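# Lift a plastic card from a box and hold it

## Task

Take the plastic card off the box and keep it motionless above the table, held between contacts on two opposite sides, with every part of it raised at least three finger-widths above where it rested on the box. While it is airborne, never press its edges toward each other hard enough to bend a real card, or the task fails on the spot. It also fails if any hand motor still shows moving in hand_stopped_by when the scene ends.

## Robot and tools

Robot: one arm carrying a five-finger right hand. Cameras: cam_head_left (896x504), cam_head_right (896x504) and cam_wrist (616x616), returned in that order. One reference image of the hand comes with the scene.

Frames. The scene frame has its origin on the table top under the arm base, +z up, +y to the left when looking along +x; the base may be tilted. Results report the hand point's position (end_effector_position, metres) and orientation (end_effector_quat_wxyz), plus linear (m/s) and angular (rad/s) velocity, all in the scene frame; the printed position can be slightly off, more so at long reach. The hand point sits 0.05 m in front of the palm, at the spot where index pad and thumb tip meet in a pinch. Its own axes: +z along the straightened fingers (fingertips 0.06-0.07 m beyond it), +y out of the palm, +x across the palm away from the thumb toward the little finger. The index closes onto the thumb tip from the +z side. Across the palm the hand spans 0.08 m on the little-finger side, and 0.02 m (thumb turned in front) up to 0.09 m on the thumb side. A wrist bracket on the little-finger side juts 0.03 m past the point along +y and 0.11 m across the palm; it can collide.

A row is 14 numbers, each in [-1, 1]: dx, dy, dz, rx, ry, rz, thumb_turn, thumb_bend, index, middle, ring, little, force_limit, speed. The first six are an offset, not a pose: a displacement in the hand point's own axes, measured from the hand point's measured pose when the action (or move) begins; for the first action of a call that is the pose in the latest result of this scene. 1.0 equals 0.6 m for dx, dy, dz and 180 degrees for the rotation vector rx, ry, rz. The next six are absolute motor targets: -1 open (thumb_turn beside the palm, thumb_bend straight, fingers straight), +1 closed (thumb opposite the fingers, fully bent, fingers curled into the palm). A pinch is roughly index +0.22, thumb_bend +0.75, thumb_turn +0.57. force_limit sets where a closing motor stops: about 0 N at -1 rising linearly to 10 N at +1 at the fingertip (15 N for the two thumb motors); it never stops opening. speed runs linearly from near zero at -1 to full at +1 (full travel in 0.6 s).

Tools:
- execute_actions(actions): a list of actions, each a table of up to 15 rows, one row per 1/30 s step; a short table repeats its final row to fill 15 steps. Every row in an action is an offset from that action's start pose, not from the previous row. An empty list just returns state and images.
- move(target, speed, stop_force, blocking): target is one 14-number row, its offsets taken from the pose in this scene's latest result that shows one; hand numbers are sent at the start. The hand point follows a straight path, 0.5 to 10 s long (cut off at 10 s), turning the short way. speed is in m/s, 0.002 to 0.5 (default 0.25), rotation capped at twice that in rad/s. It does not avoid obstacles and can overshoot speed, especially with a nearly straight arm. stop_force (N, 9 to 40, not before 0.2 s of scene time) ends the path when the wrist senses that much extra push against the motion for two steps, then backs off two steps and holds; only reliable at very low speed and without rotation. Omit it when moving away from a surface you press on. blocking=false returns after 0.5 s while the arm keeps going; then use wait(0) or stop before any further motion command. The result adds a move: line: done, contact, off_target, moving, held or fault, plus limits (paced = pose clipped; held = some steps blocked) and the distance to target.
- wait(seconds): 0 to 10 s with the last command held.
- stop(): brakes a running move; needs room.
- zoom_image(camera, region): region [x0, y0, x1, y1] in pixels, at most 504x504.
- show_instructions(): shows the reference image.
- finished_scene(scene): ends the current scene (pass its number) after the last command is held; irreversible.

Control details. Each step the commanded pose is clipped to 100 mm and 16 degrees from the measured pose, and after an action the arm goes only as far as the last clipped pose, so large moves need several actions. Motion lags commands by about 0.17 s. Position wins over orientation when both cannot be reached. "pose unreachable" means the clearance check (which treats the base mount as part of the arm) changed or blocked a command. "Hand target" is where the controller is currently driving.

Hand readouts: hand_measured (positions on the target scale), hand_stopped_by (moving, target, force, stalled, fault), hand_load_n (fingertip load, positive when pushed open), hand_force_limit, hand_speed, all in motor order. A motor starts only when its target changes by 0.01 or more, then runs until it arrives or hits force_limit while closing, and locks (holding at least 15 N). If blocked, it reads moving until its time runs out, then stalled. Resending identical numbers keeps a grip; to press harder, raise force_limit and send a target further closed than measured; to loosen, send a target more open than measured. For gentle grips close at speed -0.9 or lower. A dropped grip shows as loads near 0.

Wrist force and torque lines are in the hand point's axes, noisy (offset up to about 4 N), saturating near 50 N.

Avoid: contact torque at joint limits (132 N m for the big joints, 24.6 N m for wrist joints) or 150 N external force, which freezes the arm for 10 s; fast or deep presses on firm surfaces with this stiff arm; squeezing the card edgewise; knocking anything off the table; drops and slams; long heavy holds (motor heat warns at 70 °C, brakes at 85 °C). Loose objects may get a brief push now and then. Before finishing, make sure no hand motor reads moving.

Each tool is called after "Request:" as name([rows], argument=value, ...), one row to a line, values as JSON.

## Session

Request:
execute_actions(actions=[])

Scene clock: 0.00 s.
end_effector_position=(+0.3979, -0.3087, +0.1045) hand_measured=(-1.000, -1.000, -1.000, -1.000, -1.000, -1.000) hand_load_n=(+0.0, +0.0, +0.0, +0.0, +0.0, +0.0) hand_stopped_by=(target, target, target, target, target, target) hand_force_limit=0.00 hand_speed=-0.80 end_effector_quat_wxyz=(-0.411, -0.506, +0.571, -0.499) end_effector_velocity=(-0.000, +0.000, -0.000) end_effector_angular_velocity=(-0.000, -0.001, -0.001)
Joint positions: [-0.652 -0.525  1.855 -1.018  2.631 -4.266]
Joint velocities: [ 0.     0.001 -0.    -0.001  0.     0.001]
Wrist force (N, on the end effector, along its own x y z axes, offset not removed): no reading
Wrist torque (N m, same axes, about the end effector's origin, offset not removed): no reading
Hand target: +0.398, -0.309, +0.105; -0.411, -0.506, +0.571, -0.499

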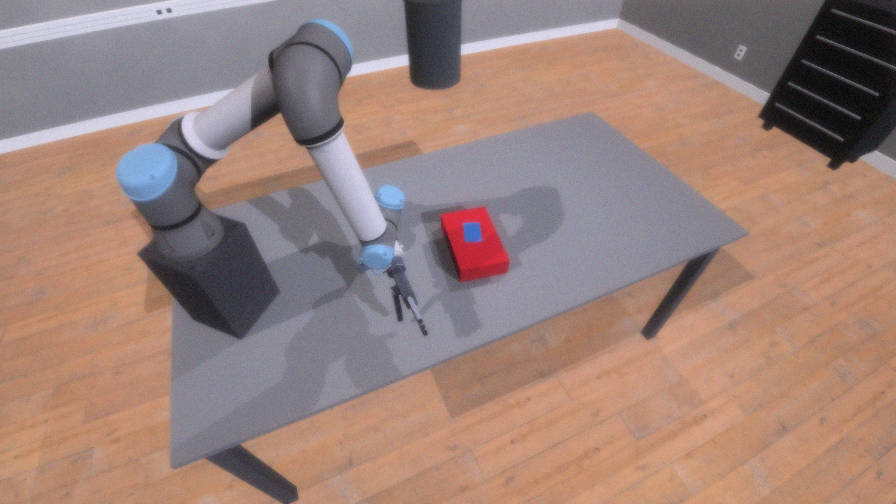

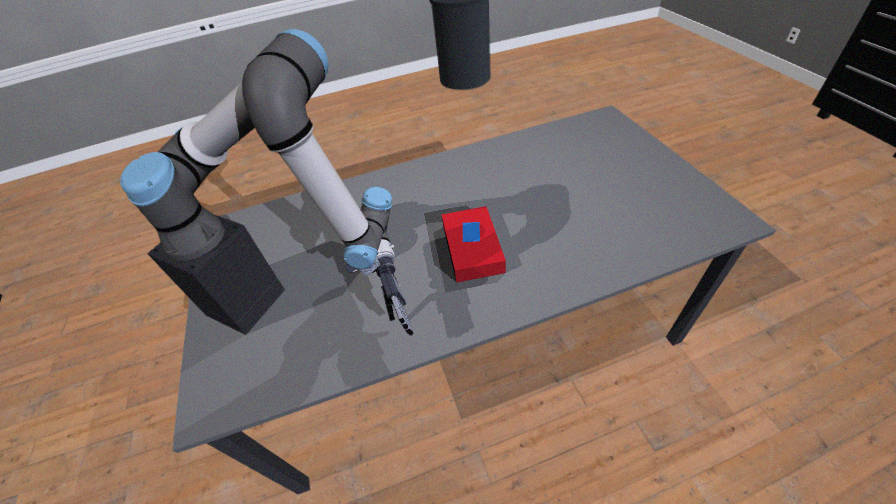

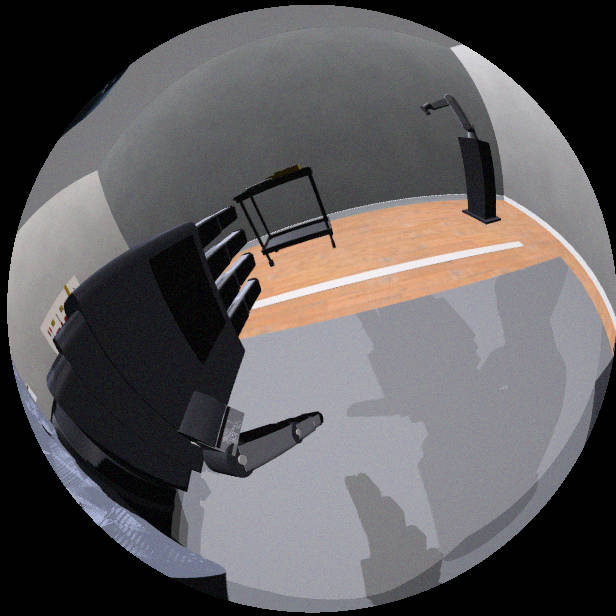

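Request:
zoom_image(camera="cam_head_left", region=[425, 195, 525, 295])

Request:
zoom_image(camera="cam_head_right", region=[425, 195, 525, 295])

Request:
zoom_image(camera="cam_head_left", region=[320, 170, 480, 350])

Request:
zoom_image(camera="cam_head_left", region=[120, 200, 320, 360])

Region (425, 195, 525, 295) of cam_head_left's 896x504 image, scaled by 5.040, with more detail than that image has.

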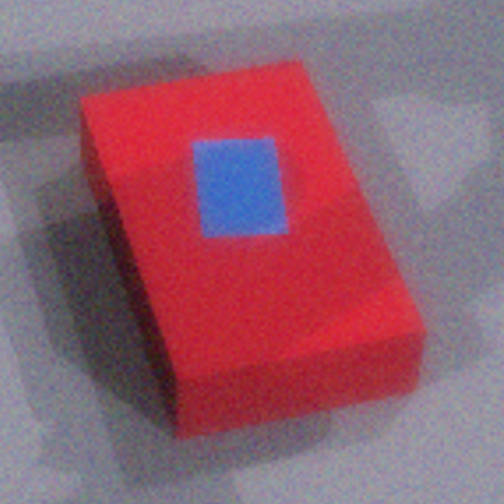

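Region (425, 195, 525, 295) of cam_head_right's 896x504 image, scaled by 5.040, with more detail than that image has.

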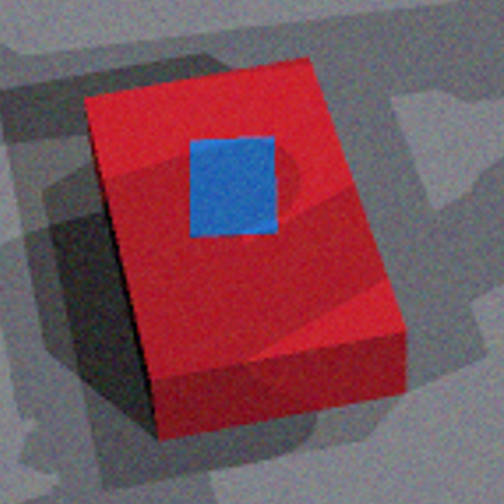

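Region (320, 170, 480, 350) of cam_head_left's 896x504 image, scaled by 2.800, with more detail than that image has.

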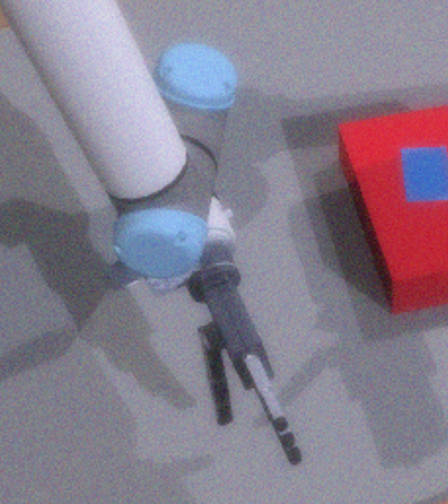

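Region (120, 200, 320, 360) of cam_head_left's 896x504 image, scaled by 2.520, with more detail than that image has; it fills the top 403 rows of this view, and the rest is white.

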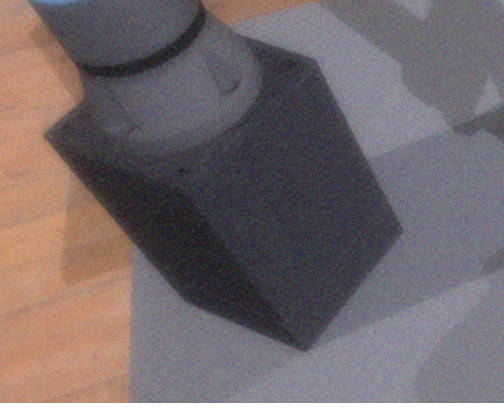

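Request:
move(target=[-0.2187, -0.4738, -0.4427, 0.1415, -0.3284, 0.2859, -0.97, -0.97, -0.87, -0.95, -0.98, -0.98, -0.5, 0.0], speed=0.5)

Scene clock: 122.13 s.
end_effector_position=(+0.6894, -0.0224, +0.0645) hand_measured=(-0.970, -0.970, -0.870, -0.950, -0.980, -0.980) hand_load_n=(+0.0, +0.0, +0.0, +0.0, +0.0, +0.0) hand_stopped_by=(target, target, target, target, target, target) hand_force_limit=-0.50 hand_speed=0.00 end_effector_quat_wxyz=(+0.269, -0.465, +0.730, -0.422) end_effector_velocity=(+0.001, +0.001, -0.000) end_effector_angular_velocity=(+0.004, -0.003, +0.002)
Joint positions: [-0.41  -0.566  1.657 -0.576  1.772 -3.036]
Joint velocities: [-0.     0.002 -0.002 -0.002 -0.004  0.003]
Wrist force (N, on the end effector, along its own x y z axes, offset not removed): [2.3 0.1 2.2]
Wrist torque (N m, same axes, about the end effector's origin, offset not removed): [-0.09 -0.53 0.07]
Hand target: +0.690, -0.022, +0.064; +0.269, -0.465, +0.730, -0.422
Off the commanded pose: 0.000 m, 0 deg.
move: done

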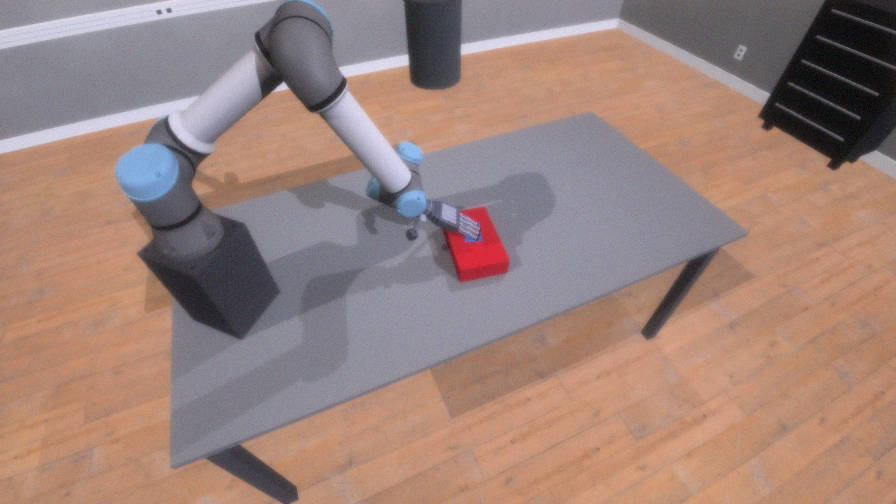

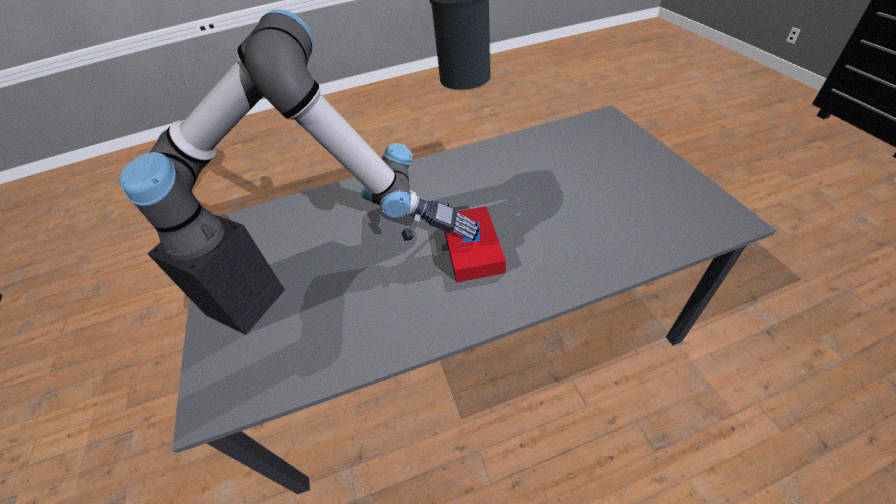

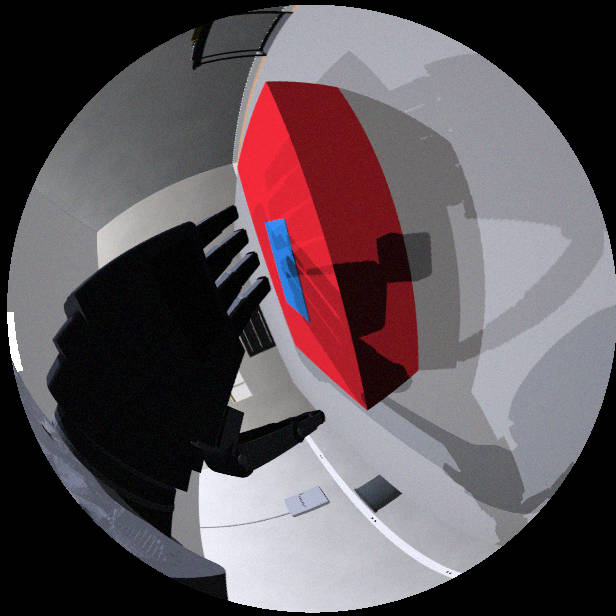

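Request:
execute_actions(actions=[])

Scene clock: 150.60 s.
end_effector_position=(+0.6895, -0.0223, +0.0645) hand_measured=(-0.970, -0.970, -0.870, -0.950, -0.980, -0.980) hand_load_n=(+0.0, +0.0, +0.0, +0.0, +0.0, +0.0) hand_stopped_by=(target, target, target, target, target, target) hand_force_limit=-0.50 hand_speed=0.00 end_effector_quat_wxyz=(+0.269, -0.465, +0.730, -0.422) end_effector_velocity=(-0.001, -0.000, -0.001) end_effector_angular_velocity=(-0.001, +0.002, +0.000)
Joint positions: [-0.41  -0.565  1.657 -0.576  1.772 -3.036]
Joint velocities: [-0.     0.002 -0.     0.     0.    -0.001]
Wrist force (N, on the end effector, along its own x y z axes, offset not removed): [1.4 0.5 -0.7]
Wrist torque (N m, same axes, about the end effector's origin, offset not removed): [0.11 -0.26 -0.01]
Hand target: +0.690, -0.022, +0.064; +0.269, -0.465, +0.730, -0.422
Off the commanded pose: 0.000 m, 0 deg.

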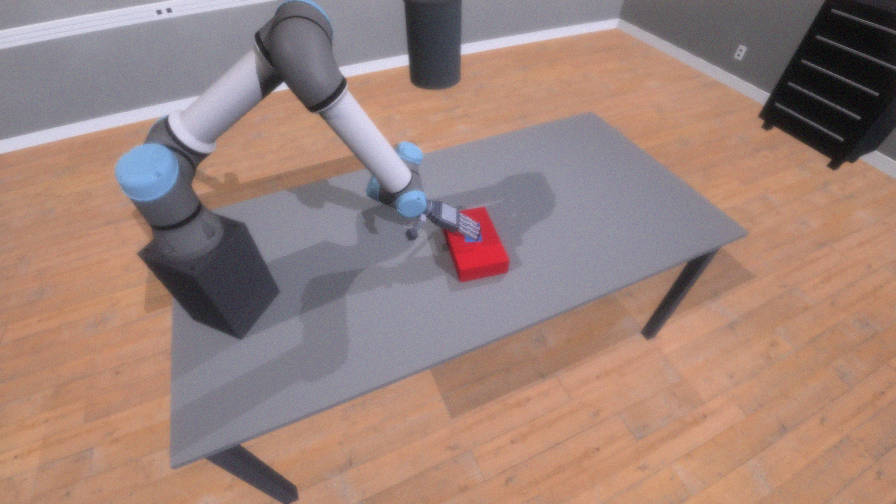

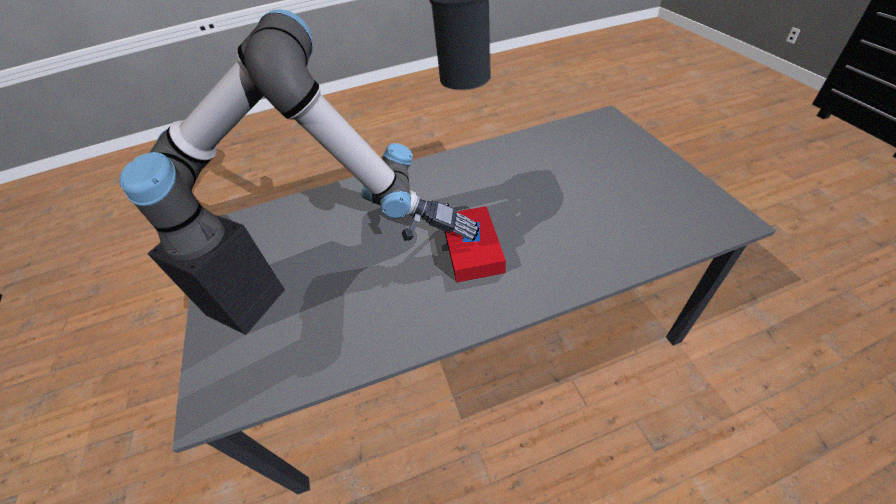

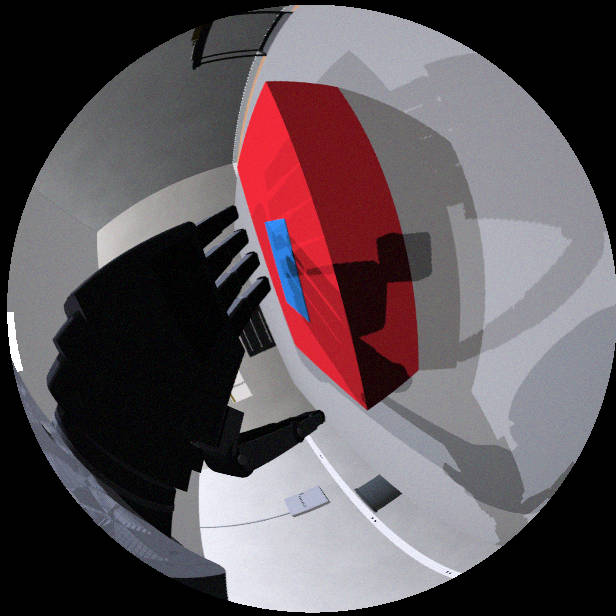

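Request:
zoom_image(camera="cam_wrist", region=[180, 150, 400, 370])

Request:
zoom_image(camera="cam_head_left", region=[390, 170, 550, 300])

Region (180, 150, 400, 370) of cam_wrist's 616x616 image, scaled by 2.291, with more detail than that image has.

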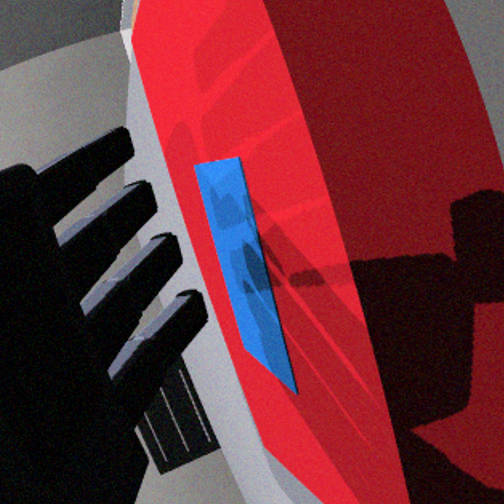

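Region (390, 170, 550, 300) of cam_head_left's 896x504 image, scaled by 3.150, with more detail than that image has; it fills the top 410 rows of this view, and the rest is white.

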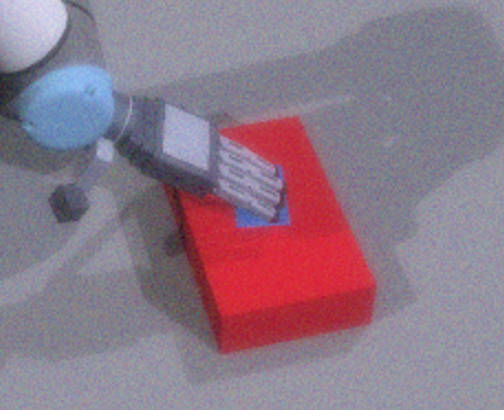

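Request:
execute_actions([
  [[0,0,0,0,0,0,-0.97,-0.97,-0.4,-0.4,-0.98,-0.98,-0.5,-0.55],[0,0,0,0,0,0,-0.97,-0.97,-0.4,-0.4,-0.98,-0.98,-0.5,-0.55],[0,0,0,0,0,0,-0.97,-0.97,-0.4,-0.4,-0.98,-0.98,-0.5,-0.55],[0,0,0,0,0,0,-0.97,-0.97,-0.4,-0.4,-0.98,-0.98,-0.5,-0.55],[0,0,0,0,0,0,-0.97,-0.97,-0.4,-0.4,-0.98,-0.98,-0.5,-0.8]],
])

Scene clock: 209.90 s.
end_effector_position=(+0.6895, -0.0223, +0.0645) hand_measured=(-0.970, -0.970, -0.710, -0.790, -0.980, -0.980) hand_load_n=(+0.0, +0.0, +0.0, +0.0, +0.0, +0.0) hand_stopped_by=(target, target, moving, moving, target, target) hand_force_limit=-0.50 hand_speed=-0.80 end_effector_quat_wxyz=(+0.269, -0.465, +0.730, -0.422) end_effector_velocity=(+0.000, +0.000, +0.001) end_effector_angular_velocity=(-0.000, -0.001, +0.001)
Joint positions: [-0.41  -0.565  1.657 -0.576  1.772 -3.036]
Joint velocities: [ 0.    -0.001 -0.    -0.    -0.    -0.   ]
Wrist force (N, on the end effector, along its own x y z axes, offset not removed): [-0.3 0.9 1.9]
Wrist torque (N m, same axes, about the end effector's origin, offset not removed): [0.00 -0.09 -0.12]
Hand target: +0.690, -0.022, +0.064; +0.269, -0.465, +0.730, -0.422
Off the commanded pose: 0.000 m, 0 deg.

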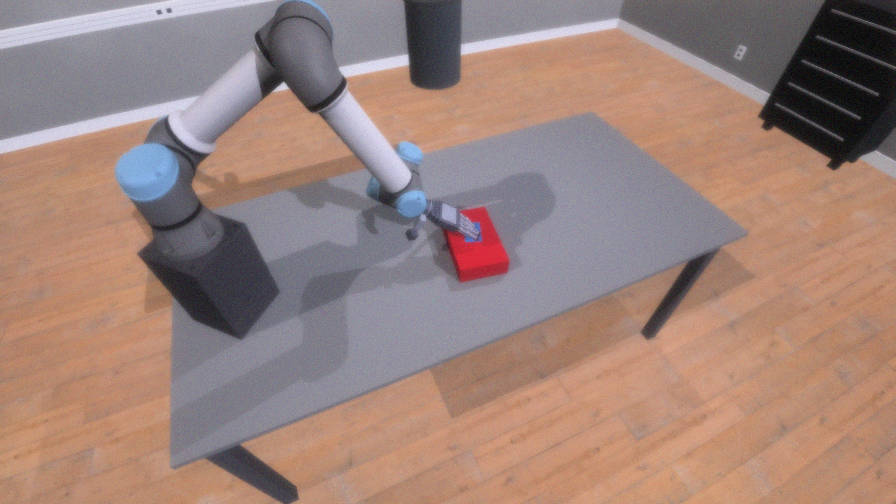

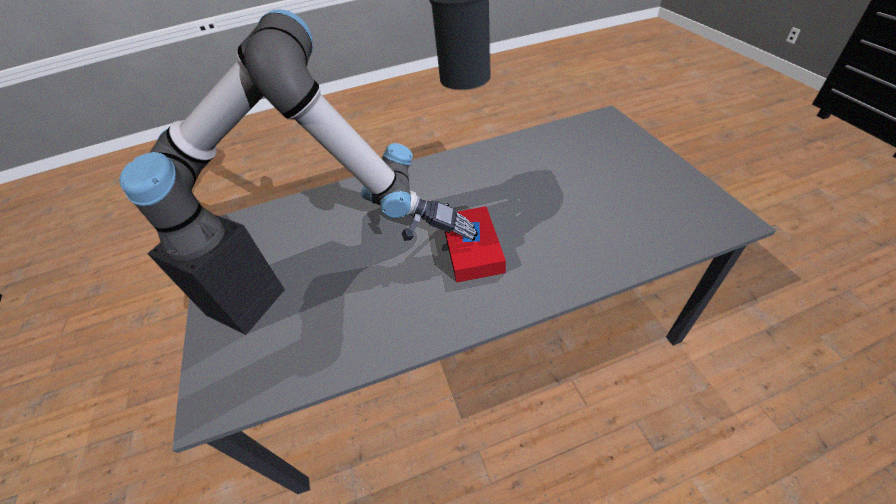

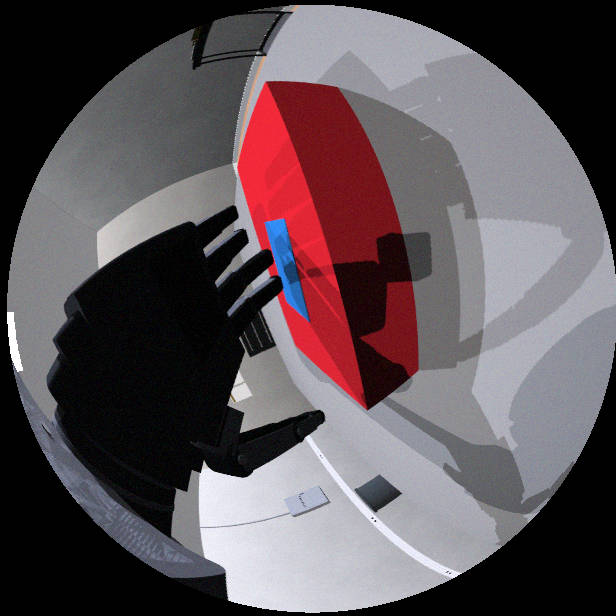

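Request:
execute_actions(actions=[])

Scene clock: 211.07 s.
end_effector_position=(+0.6896, -0.0223, +0.0645) hand_measured=(-0.970, -0.970, -0.578, -0.680, -0.980, -0.980) hand_load_n=(+0.0, +0.0, +5.0, +0.5, +0.0, +0.0) hand_stopped_by=(target, target, force, force, target, target) hand_force_limit=-0.50 hand_speed=-0.80 end_effector_quat_wxyz=(+0.269, -0.465, +0.730, -0.422) end_effector_velocity=(+0.000, -0.000, -0.000) end_effector_angular_velocity=(-0.001, -0.001, +0.000)
Joint positions: [-0.41  -0.565  1.657 -0.576  1.772 -3.036]
Joint velocities: [ 0.     0.    -0.    -0.002  0.    -0.   ]
Wrist force (N, on the end effector, along its own x y z axes, offset not removed): [-0.8 -7.3 -3.5]
Wrist torque (N m, same axes, about the end effector's origin, offset not removed): [0.62 0.21 -0.05]
Hand target: +0.690, -0.022, +0.064; +0.269, -0.465, +0.730, -0.422
Off the commanded pose: 0.000 m, 0 deg.

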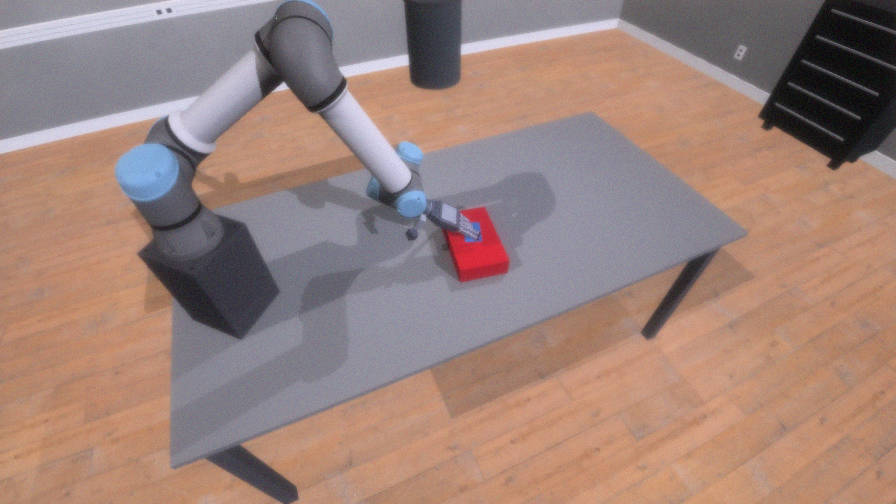

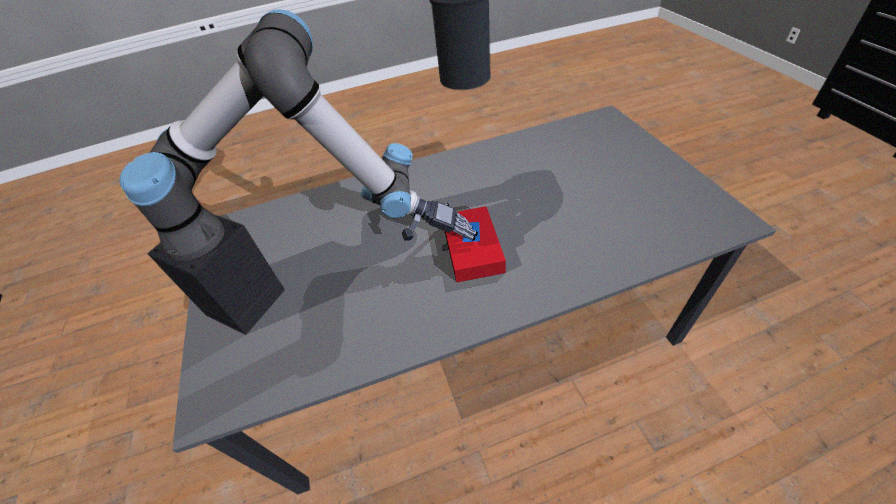

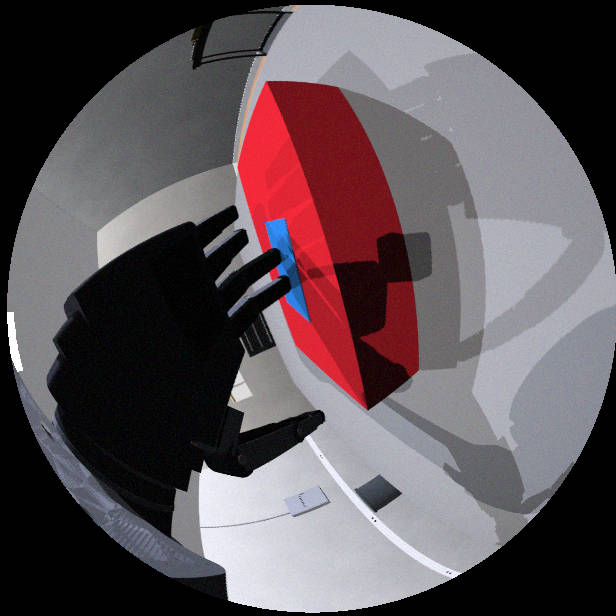

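Request:
zoom_image(camera="cam_wrist", region=[220, 190, 380, 350])

Region (220, 190, 380, 350) of cam_wrist's 616x616 image, scaled by 3.150, with more detail than that image has.

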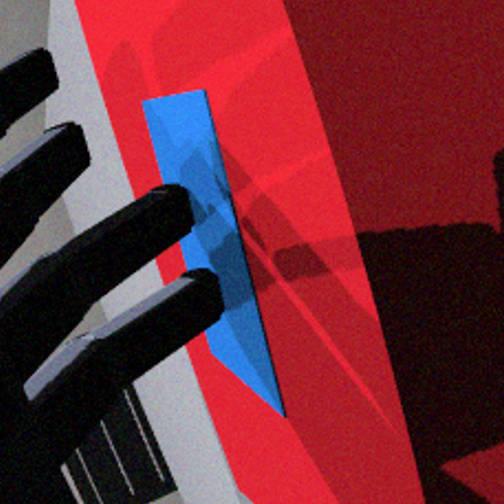

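Request:
move(target=[0.0320,0.02427,-0.0410,0,0.19245,0.11111,-0.97,-0.97,-0.4,-0.38,-0.98,-0.98,-0.5,-0.85], speed=0.2)

Scene clock: 242.73 s.
end_effector_position=(+0.6556, -0.0276, +0.0640) hand_measured=(-0.970, -0.970, -0.578, -0.674, -0.980, -0.980) hand_load_n=(+0.0, +0.0, +5.5, +5.5, +0.0, +0.0) hand_stopped_by=(target, target, force, force, target, target) hand_force_limit=-0.50 hand_speed=-0.85 end_effector_quat_wxyz=(+0.109, -0.187, +0.845, -0.488) end_effector_velocity=(+0.001, +0.000, +0.001) end_effector_angular_velocity=(+0.003, +0.001, -0.012)
Joint positions: [-0.21  -0.405  1.332 -0.025  2.478 -2.348]
Joint velocities: [ 0.002  0.005 -0.015  0.026  0.006  0.02 ]
Wrist force (N, on the end effector, along its own x y z axes, offset not removed): [-3.7 -15.7 -8.0]
Wrist torque (N m, same axes, about the end effector's origin, offset not removed): [1.17 -0.39 -0.39]
Hand target: +0.655, -0.028, +0.064; +0.109, -0.187, +0.846, -0.488
Off the commanded pose: 0.000 m, 0 deg.
move: done

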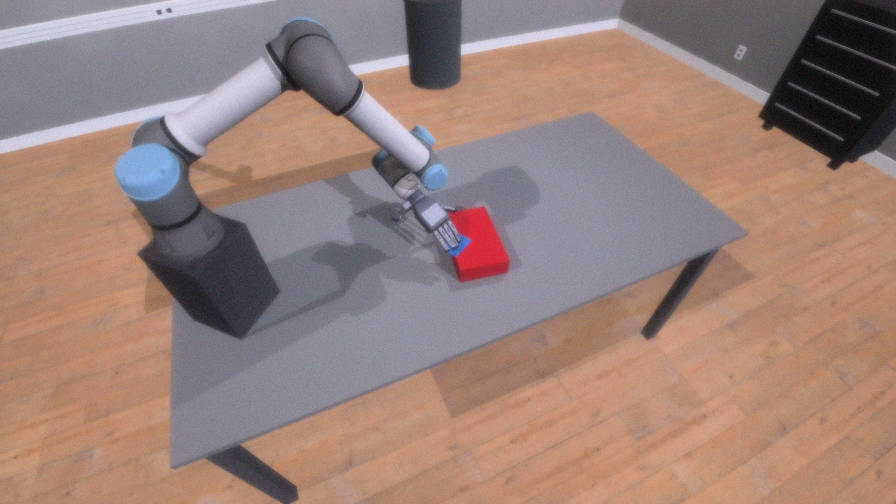

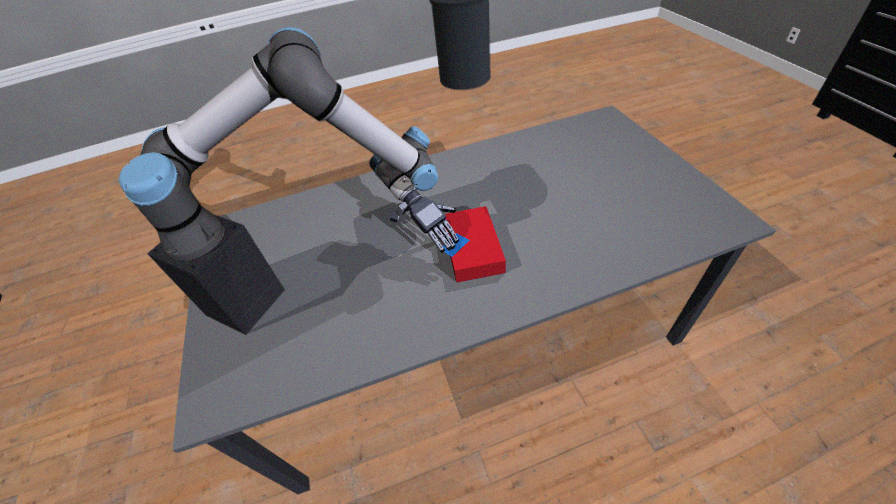

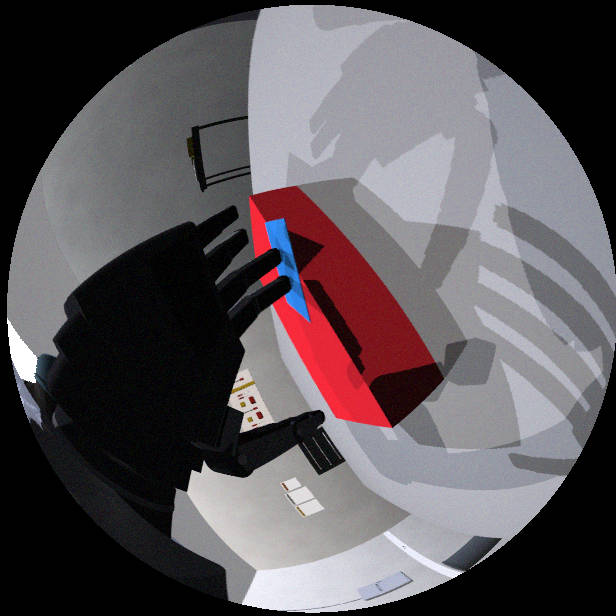

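Request:
zoom_image(camera="cam_wrist", region=[220, 170, 380, 330])

Request:
zoom_image(camera="cam_head_left", region=[400, 180, 530, 290])

Request:
zoom_image(camera="cam_head_right", region=[400, 180, 530, 290])

Region (220, 170, 380, 330) of cam_wrist's 616x616 image, scaled by 3.150, with more detail than that image has.

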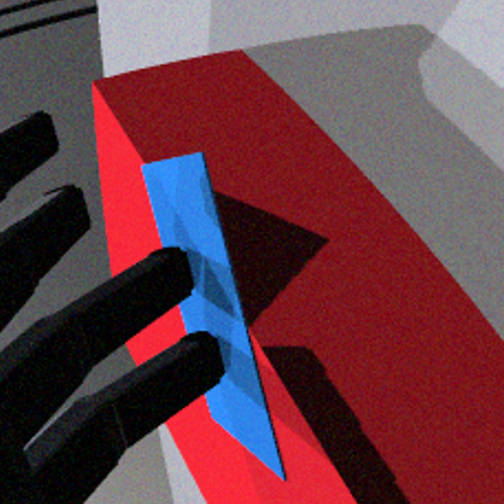

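Region (400, 180, 530, 290) of cam_head_left's 896x504 image, scaled by 3.877, with more detail than that image has; it fills the top 426 rows of this view, and the rest is white.

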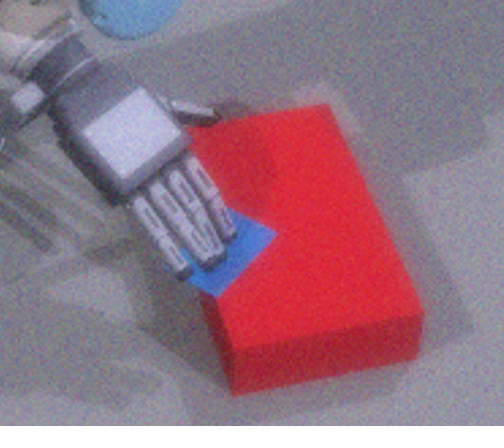

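Region (400, 180, 530, 290) of cam_head_right's 896x504 image, scaled by 3.877, with more detail than that image has; it fills the top 426 rows of this view, and the rest is white.

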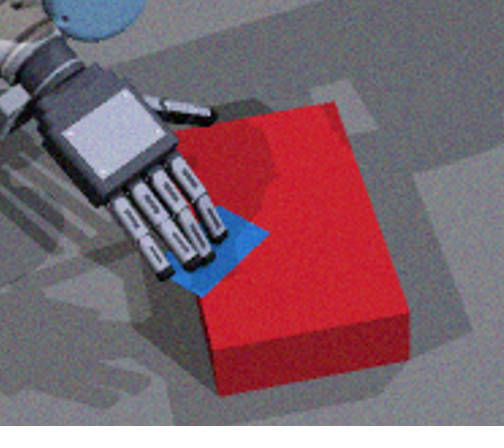

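Request:
execute_actions([
  [[0,-0.00162,-0.00093,0,0,0,-0.97,-0.97,-0.63,-0.725,-0.98,-0.98,-0.5,-0.6],[0,-0.00605,-0.00349,0,0,0,-0.97,-0.97,-0.63,-0.725,-0.98,-0.98,-0.5,-0.6],[0.00158,-0.01251,-0.00755,-0.00134,0.00123,0.00213,-0.97,-0.97,-0.63,-0.725,-0.98,-0.98,-0.5,-0.6],[0.006,-0.02028,-0.01298,-0.00509,0.00466,0.00807,-0.97,-0.97,-0.63,-0.725,-0.98,-0.98,-0.5,-0.6],[0.01273,-0.02878,-0.01932,-0.01079,0.00989,0.01713,-0.97,-0.97,-0.63,-0.725,-0.98,-0.98,-0.5,-0.6],[0.02126,-0.03742,-0.02613,-0.01803,0.01652,0.02861,-0.97,-0.97,-0.63,-0.725,-0.98,-0.98,-0.5,-0.6],[0.03108,-0.04564,-0.03296,-0.02634,0.02414,0.04181,-0.97,-0.97,-0.63,-0.725,-0.98,-0.98,-0.5,-0.6],[0.04166,-0.05283,-0.03937,-0.03532,0.03236,0.05605,-0.97,-0.97,-0.63,-0.725,-0.98,-0.98,-0.5,-0.6],[0.05251,-0.05845,-0.04492,-0.04451,0.04079,0.07065,-0.97,-0.97,-0.63,-0.725,-0.98,-0.98,-0.5,-0.6],[0.06309,-0.0619,-0.04917,-0.05349,0.04901,0.08489,-0.97,-0.97,-0.63,-0.725,-0.98,-0.98,-0.5,-0.6],[0.07291,-0.06262,-0.05167,-0.0618,0.05663,0.09809,-0.97,-0.97,-0.63,-0.725,-0.98,-0.98,-0.5,-0.6],[0.08144,-0.06183,-0.05304,-0.06904,0.06326,0.10957,-0.97,-0.97,-0.63,-0.725,-0.98,-0.98,-0.5,-0.6],[0.08817,-0.06121,-0.05412,-0.07474,0.06849,0.11863,-0.97,-0.97,-0.63,-0.725,-0.98,-0.98,-0.5,-0.6],[0.09259,-0.06081,-0.05483,-0.07849,0.07192,0.12457,-0.97,-0.97,-0.63,-0.725,-0.98,-0.98,-0.5,-0.6],[0.09417,-0.06066,-0.05508,-0.07983,0.07315,0.1267,-0.97,-0.97,-0.63,-0.725,-0.98,-0.98,-0.5,-0.6]],
])

Scene clock: 363.23 s.
end_effector_position=(+0.6133, -0.0393, +0.1073) hand_measured=(-0.970, -0.970, -0.630, -0.726, -0.980, -0.980) hand_load_n=(+0.0, +0.0, +0.0, +0.0, +0.0, +0.0) hand_stopped_by=(target, target, target, target, target, target) hand_force_limit=-0.50 hand_speed=-0.60 end_effector_quat_wxyz=(+0.102, -0.052, +0.903, -0.414) end_effector_velocity=(-0.125, -0.031, +0.047) end_effector_angular_velocity=(+0.808, -0.284, -0.937)
Joint positions: [-0.262 -0.516  1.427  0.234  2.388 -1.931]
Joint velocities: [-0.219 -0.179  0.194  0.791 -0.472  1.442]
Wrist force (N, on the end effector, along its own x y z axes, offset not removed): [1.4 -1.0 2.5]
Wrist torque (N m, same axes, about the end effector's origin, offset not removed): [-0.30 -0.30 0.00]
Hand target: +0.599, -0.042, +0.113; +0.094, +0.015, +0.922, -0.376
Off the commanded pose: 0.014 m, 11 deg.

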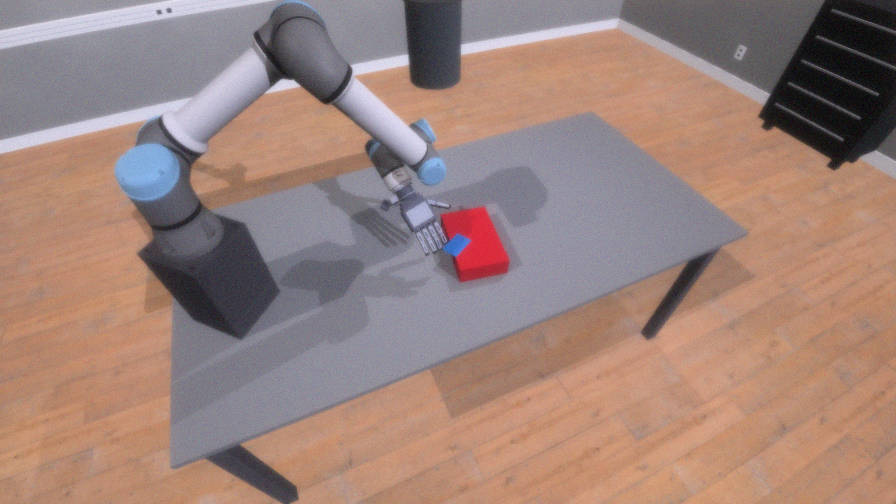

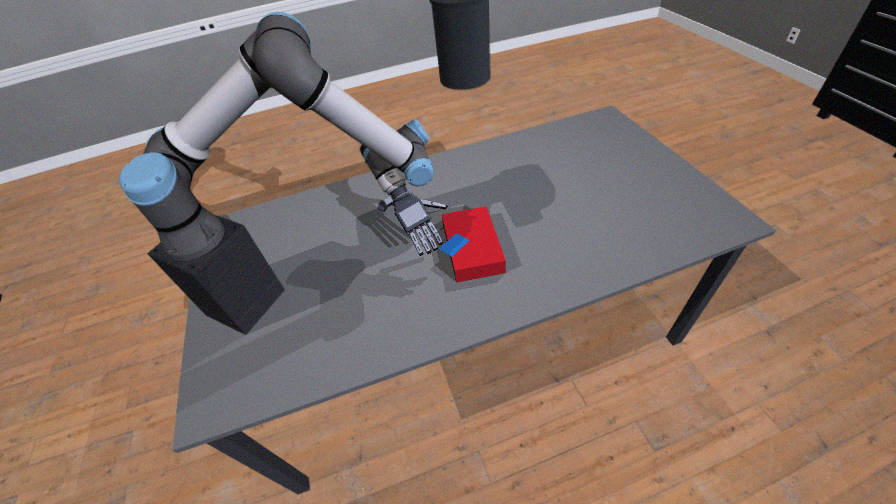

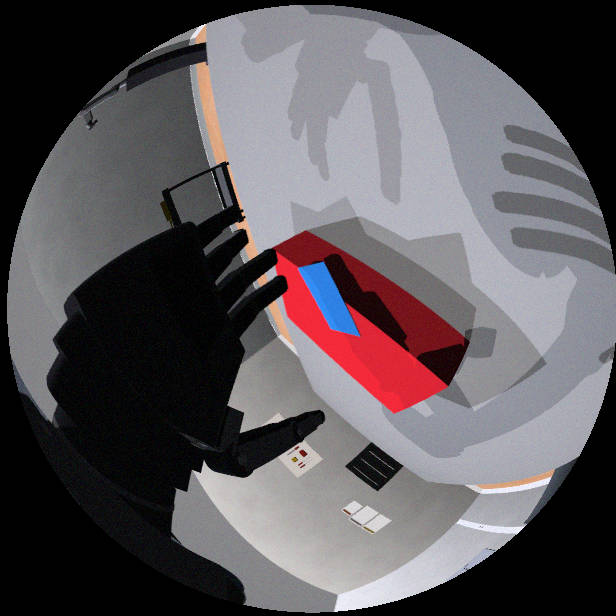

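Request:
execute_actions(actions=[])

Scene clock: 364.30 s.
end_effector_position=(+0.5992, -0.0424, +0.1126) hand_measured=(-0.970, -0.970, -0.630, -0.726, -0.980, -0.980) hand_load_n=(+0.0, +0.0, +0.0, +0.0, +0.0, +0.0) hand_stopped_by=(target, target, target, target, target, target) hand_force_limit=-0.50 hand_speed=-0.60 end_effector_quat_wxyz=(+0.094, +0.015, +0.922, -0.376) end_effector_velocity=(-0.000, -0.000, -0.000) end_effector_angular_velocity=(+0.000, +0.001, -0.000)
Joint positions: [-0.288 -0.533  1.443  0.335  2.329 -1.752]
Joint velocities: [-0.001  0.    -0.     0.001 -0.001 -0.001]
Wrist force (N, on the end effector, along its own x y z axes, offset not removed): [0.8 -1.9 1.4]
Wrist torque (N m, same axes, about the end effector's origin, offset not removed): [-0.32 -0.10 -0.05]
Hand target: +0.599, -0.042, +0.113; +0.094, +0.015, +0.922, -0.376
Off the commanded pose: 0.001 m, 2 deg.

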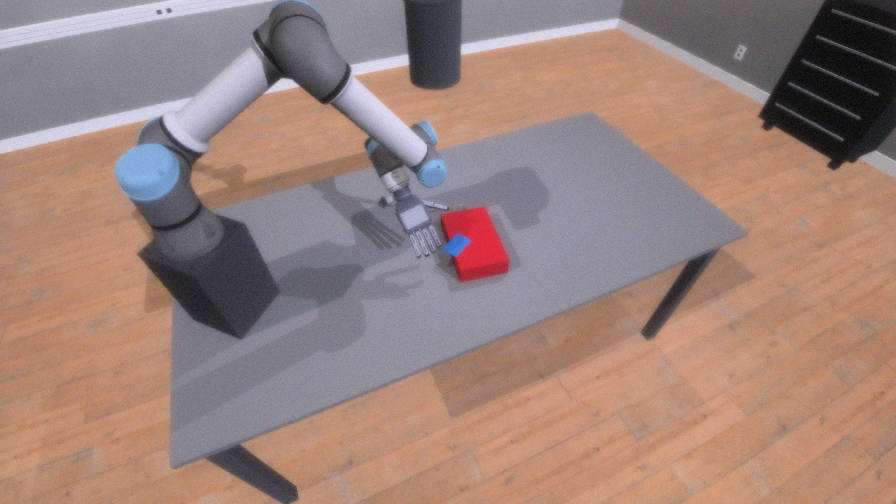

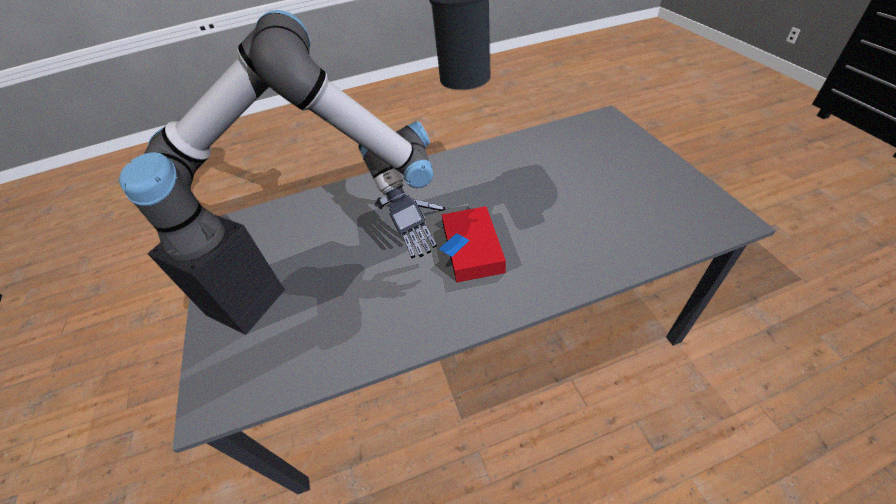

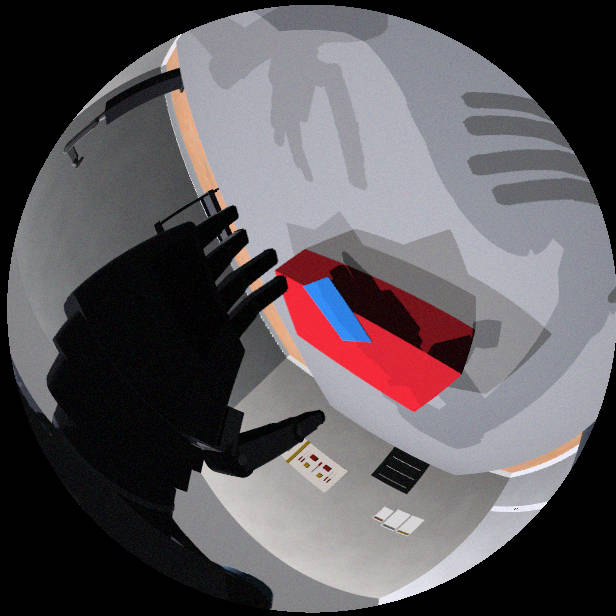

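Request:
zoom_image(camera="cam_wrist", region=[260, 230, 400, 370])

Region (260, 230, 400, 370) of cam_wrist's 616x616 image, scaled by 3.600, with more detail than that image has.

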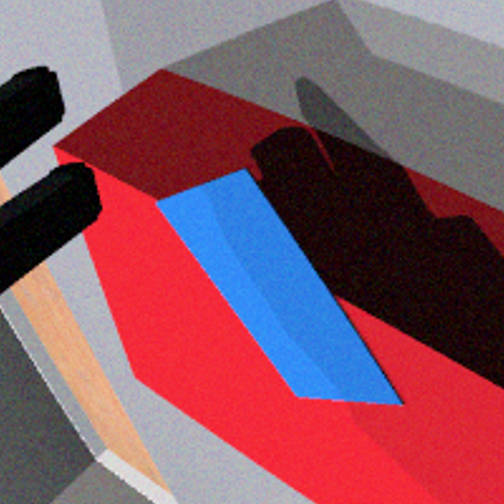

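Request:
move(target=[0.03842,-0.03695,0.14208,-0.19242,0.17966,0.29469,0.57,0.75,-0.2,-0.25,-0.25,-0.25,0,0.2], speed=0.5)

Scene clock: 402.33 s.
end_effector_position=(+0.5882, -0.1185, +0.0643) hand_measured=(+0.570, +0.750, -0.200, -0.250, -0.250, -0.250) hand_load_n=(+0.0, +0.0, +0.0, +0.0, +0.0, +0.0) hand_stopped_by=(target, target, target, target, target, target) hand_force_limit=0.00 hand_speed=0.20 end_effector_quat_wxyz=(+0.000, +0.485, +0.875, +0.000) end_effector_velocity=(-0.000, -0.001, -0.001) end_effector_angular_velocity=(+0.008, -0.001, -0.008)
Joint positions: [-0.685 -0.449  1.378  0.622  1.576 -1.044]
Joint velocities: [-0.004  0.002 -0.     0.001 -0.007  0.004]
Wrist force (N, on the end effector, along its own x y z axes, offset not removed): [1.1 1.4 -0.4]
Wrist torque (N m, same axes, about the end effector's origin, offset not removed): [0.25 -0.25 0.04]
Hand target: +0.588, -0.119, +0.064; +0.000, +0.485, +0.875, +0.000
Off the commanded pose: 0.000 m, 0 deg.
move: done

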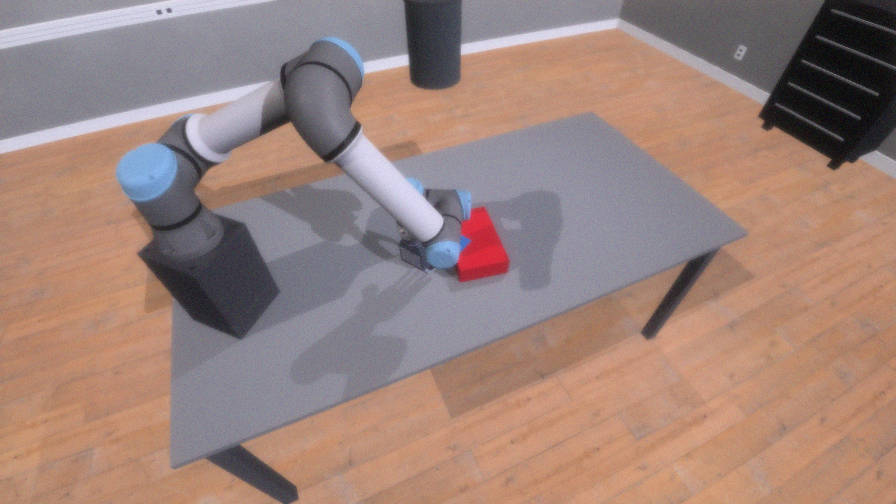

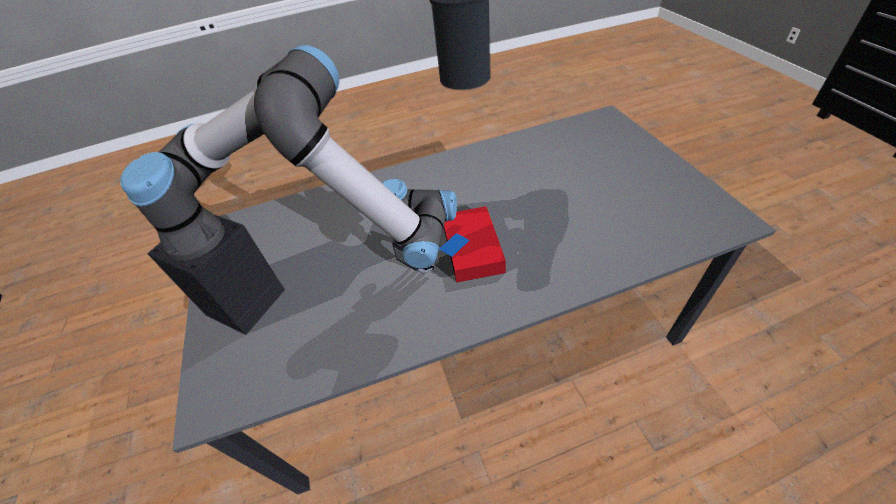

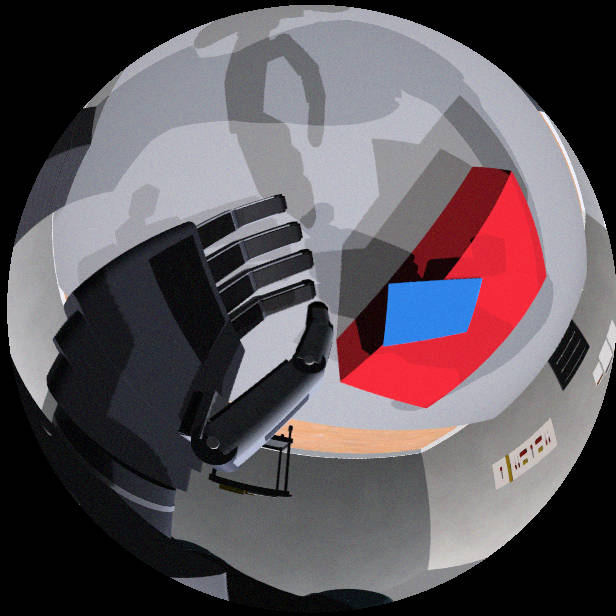

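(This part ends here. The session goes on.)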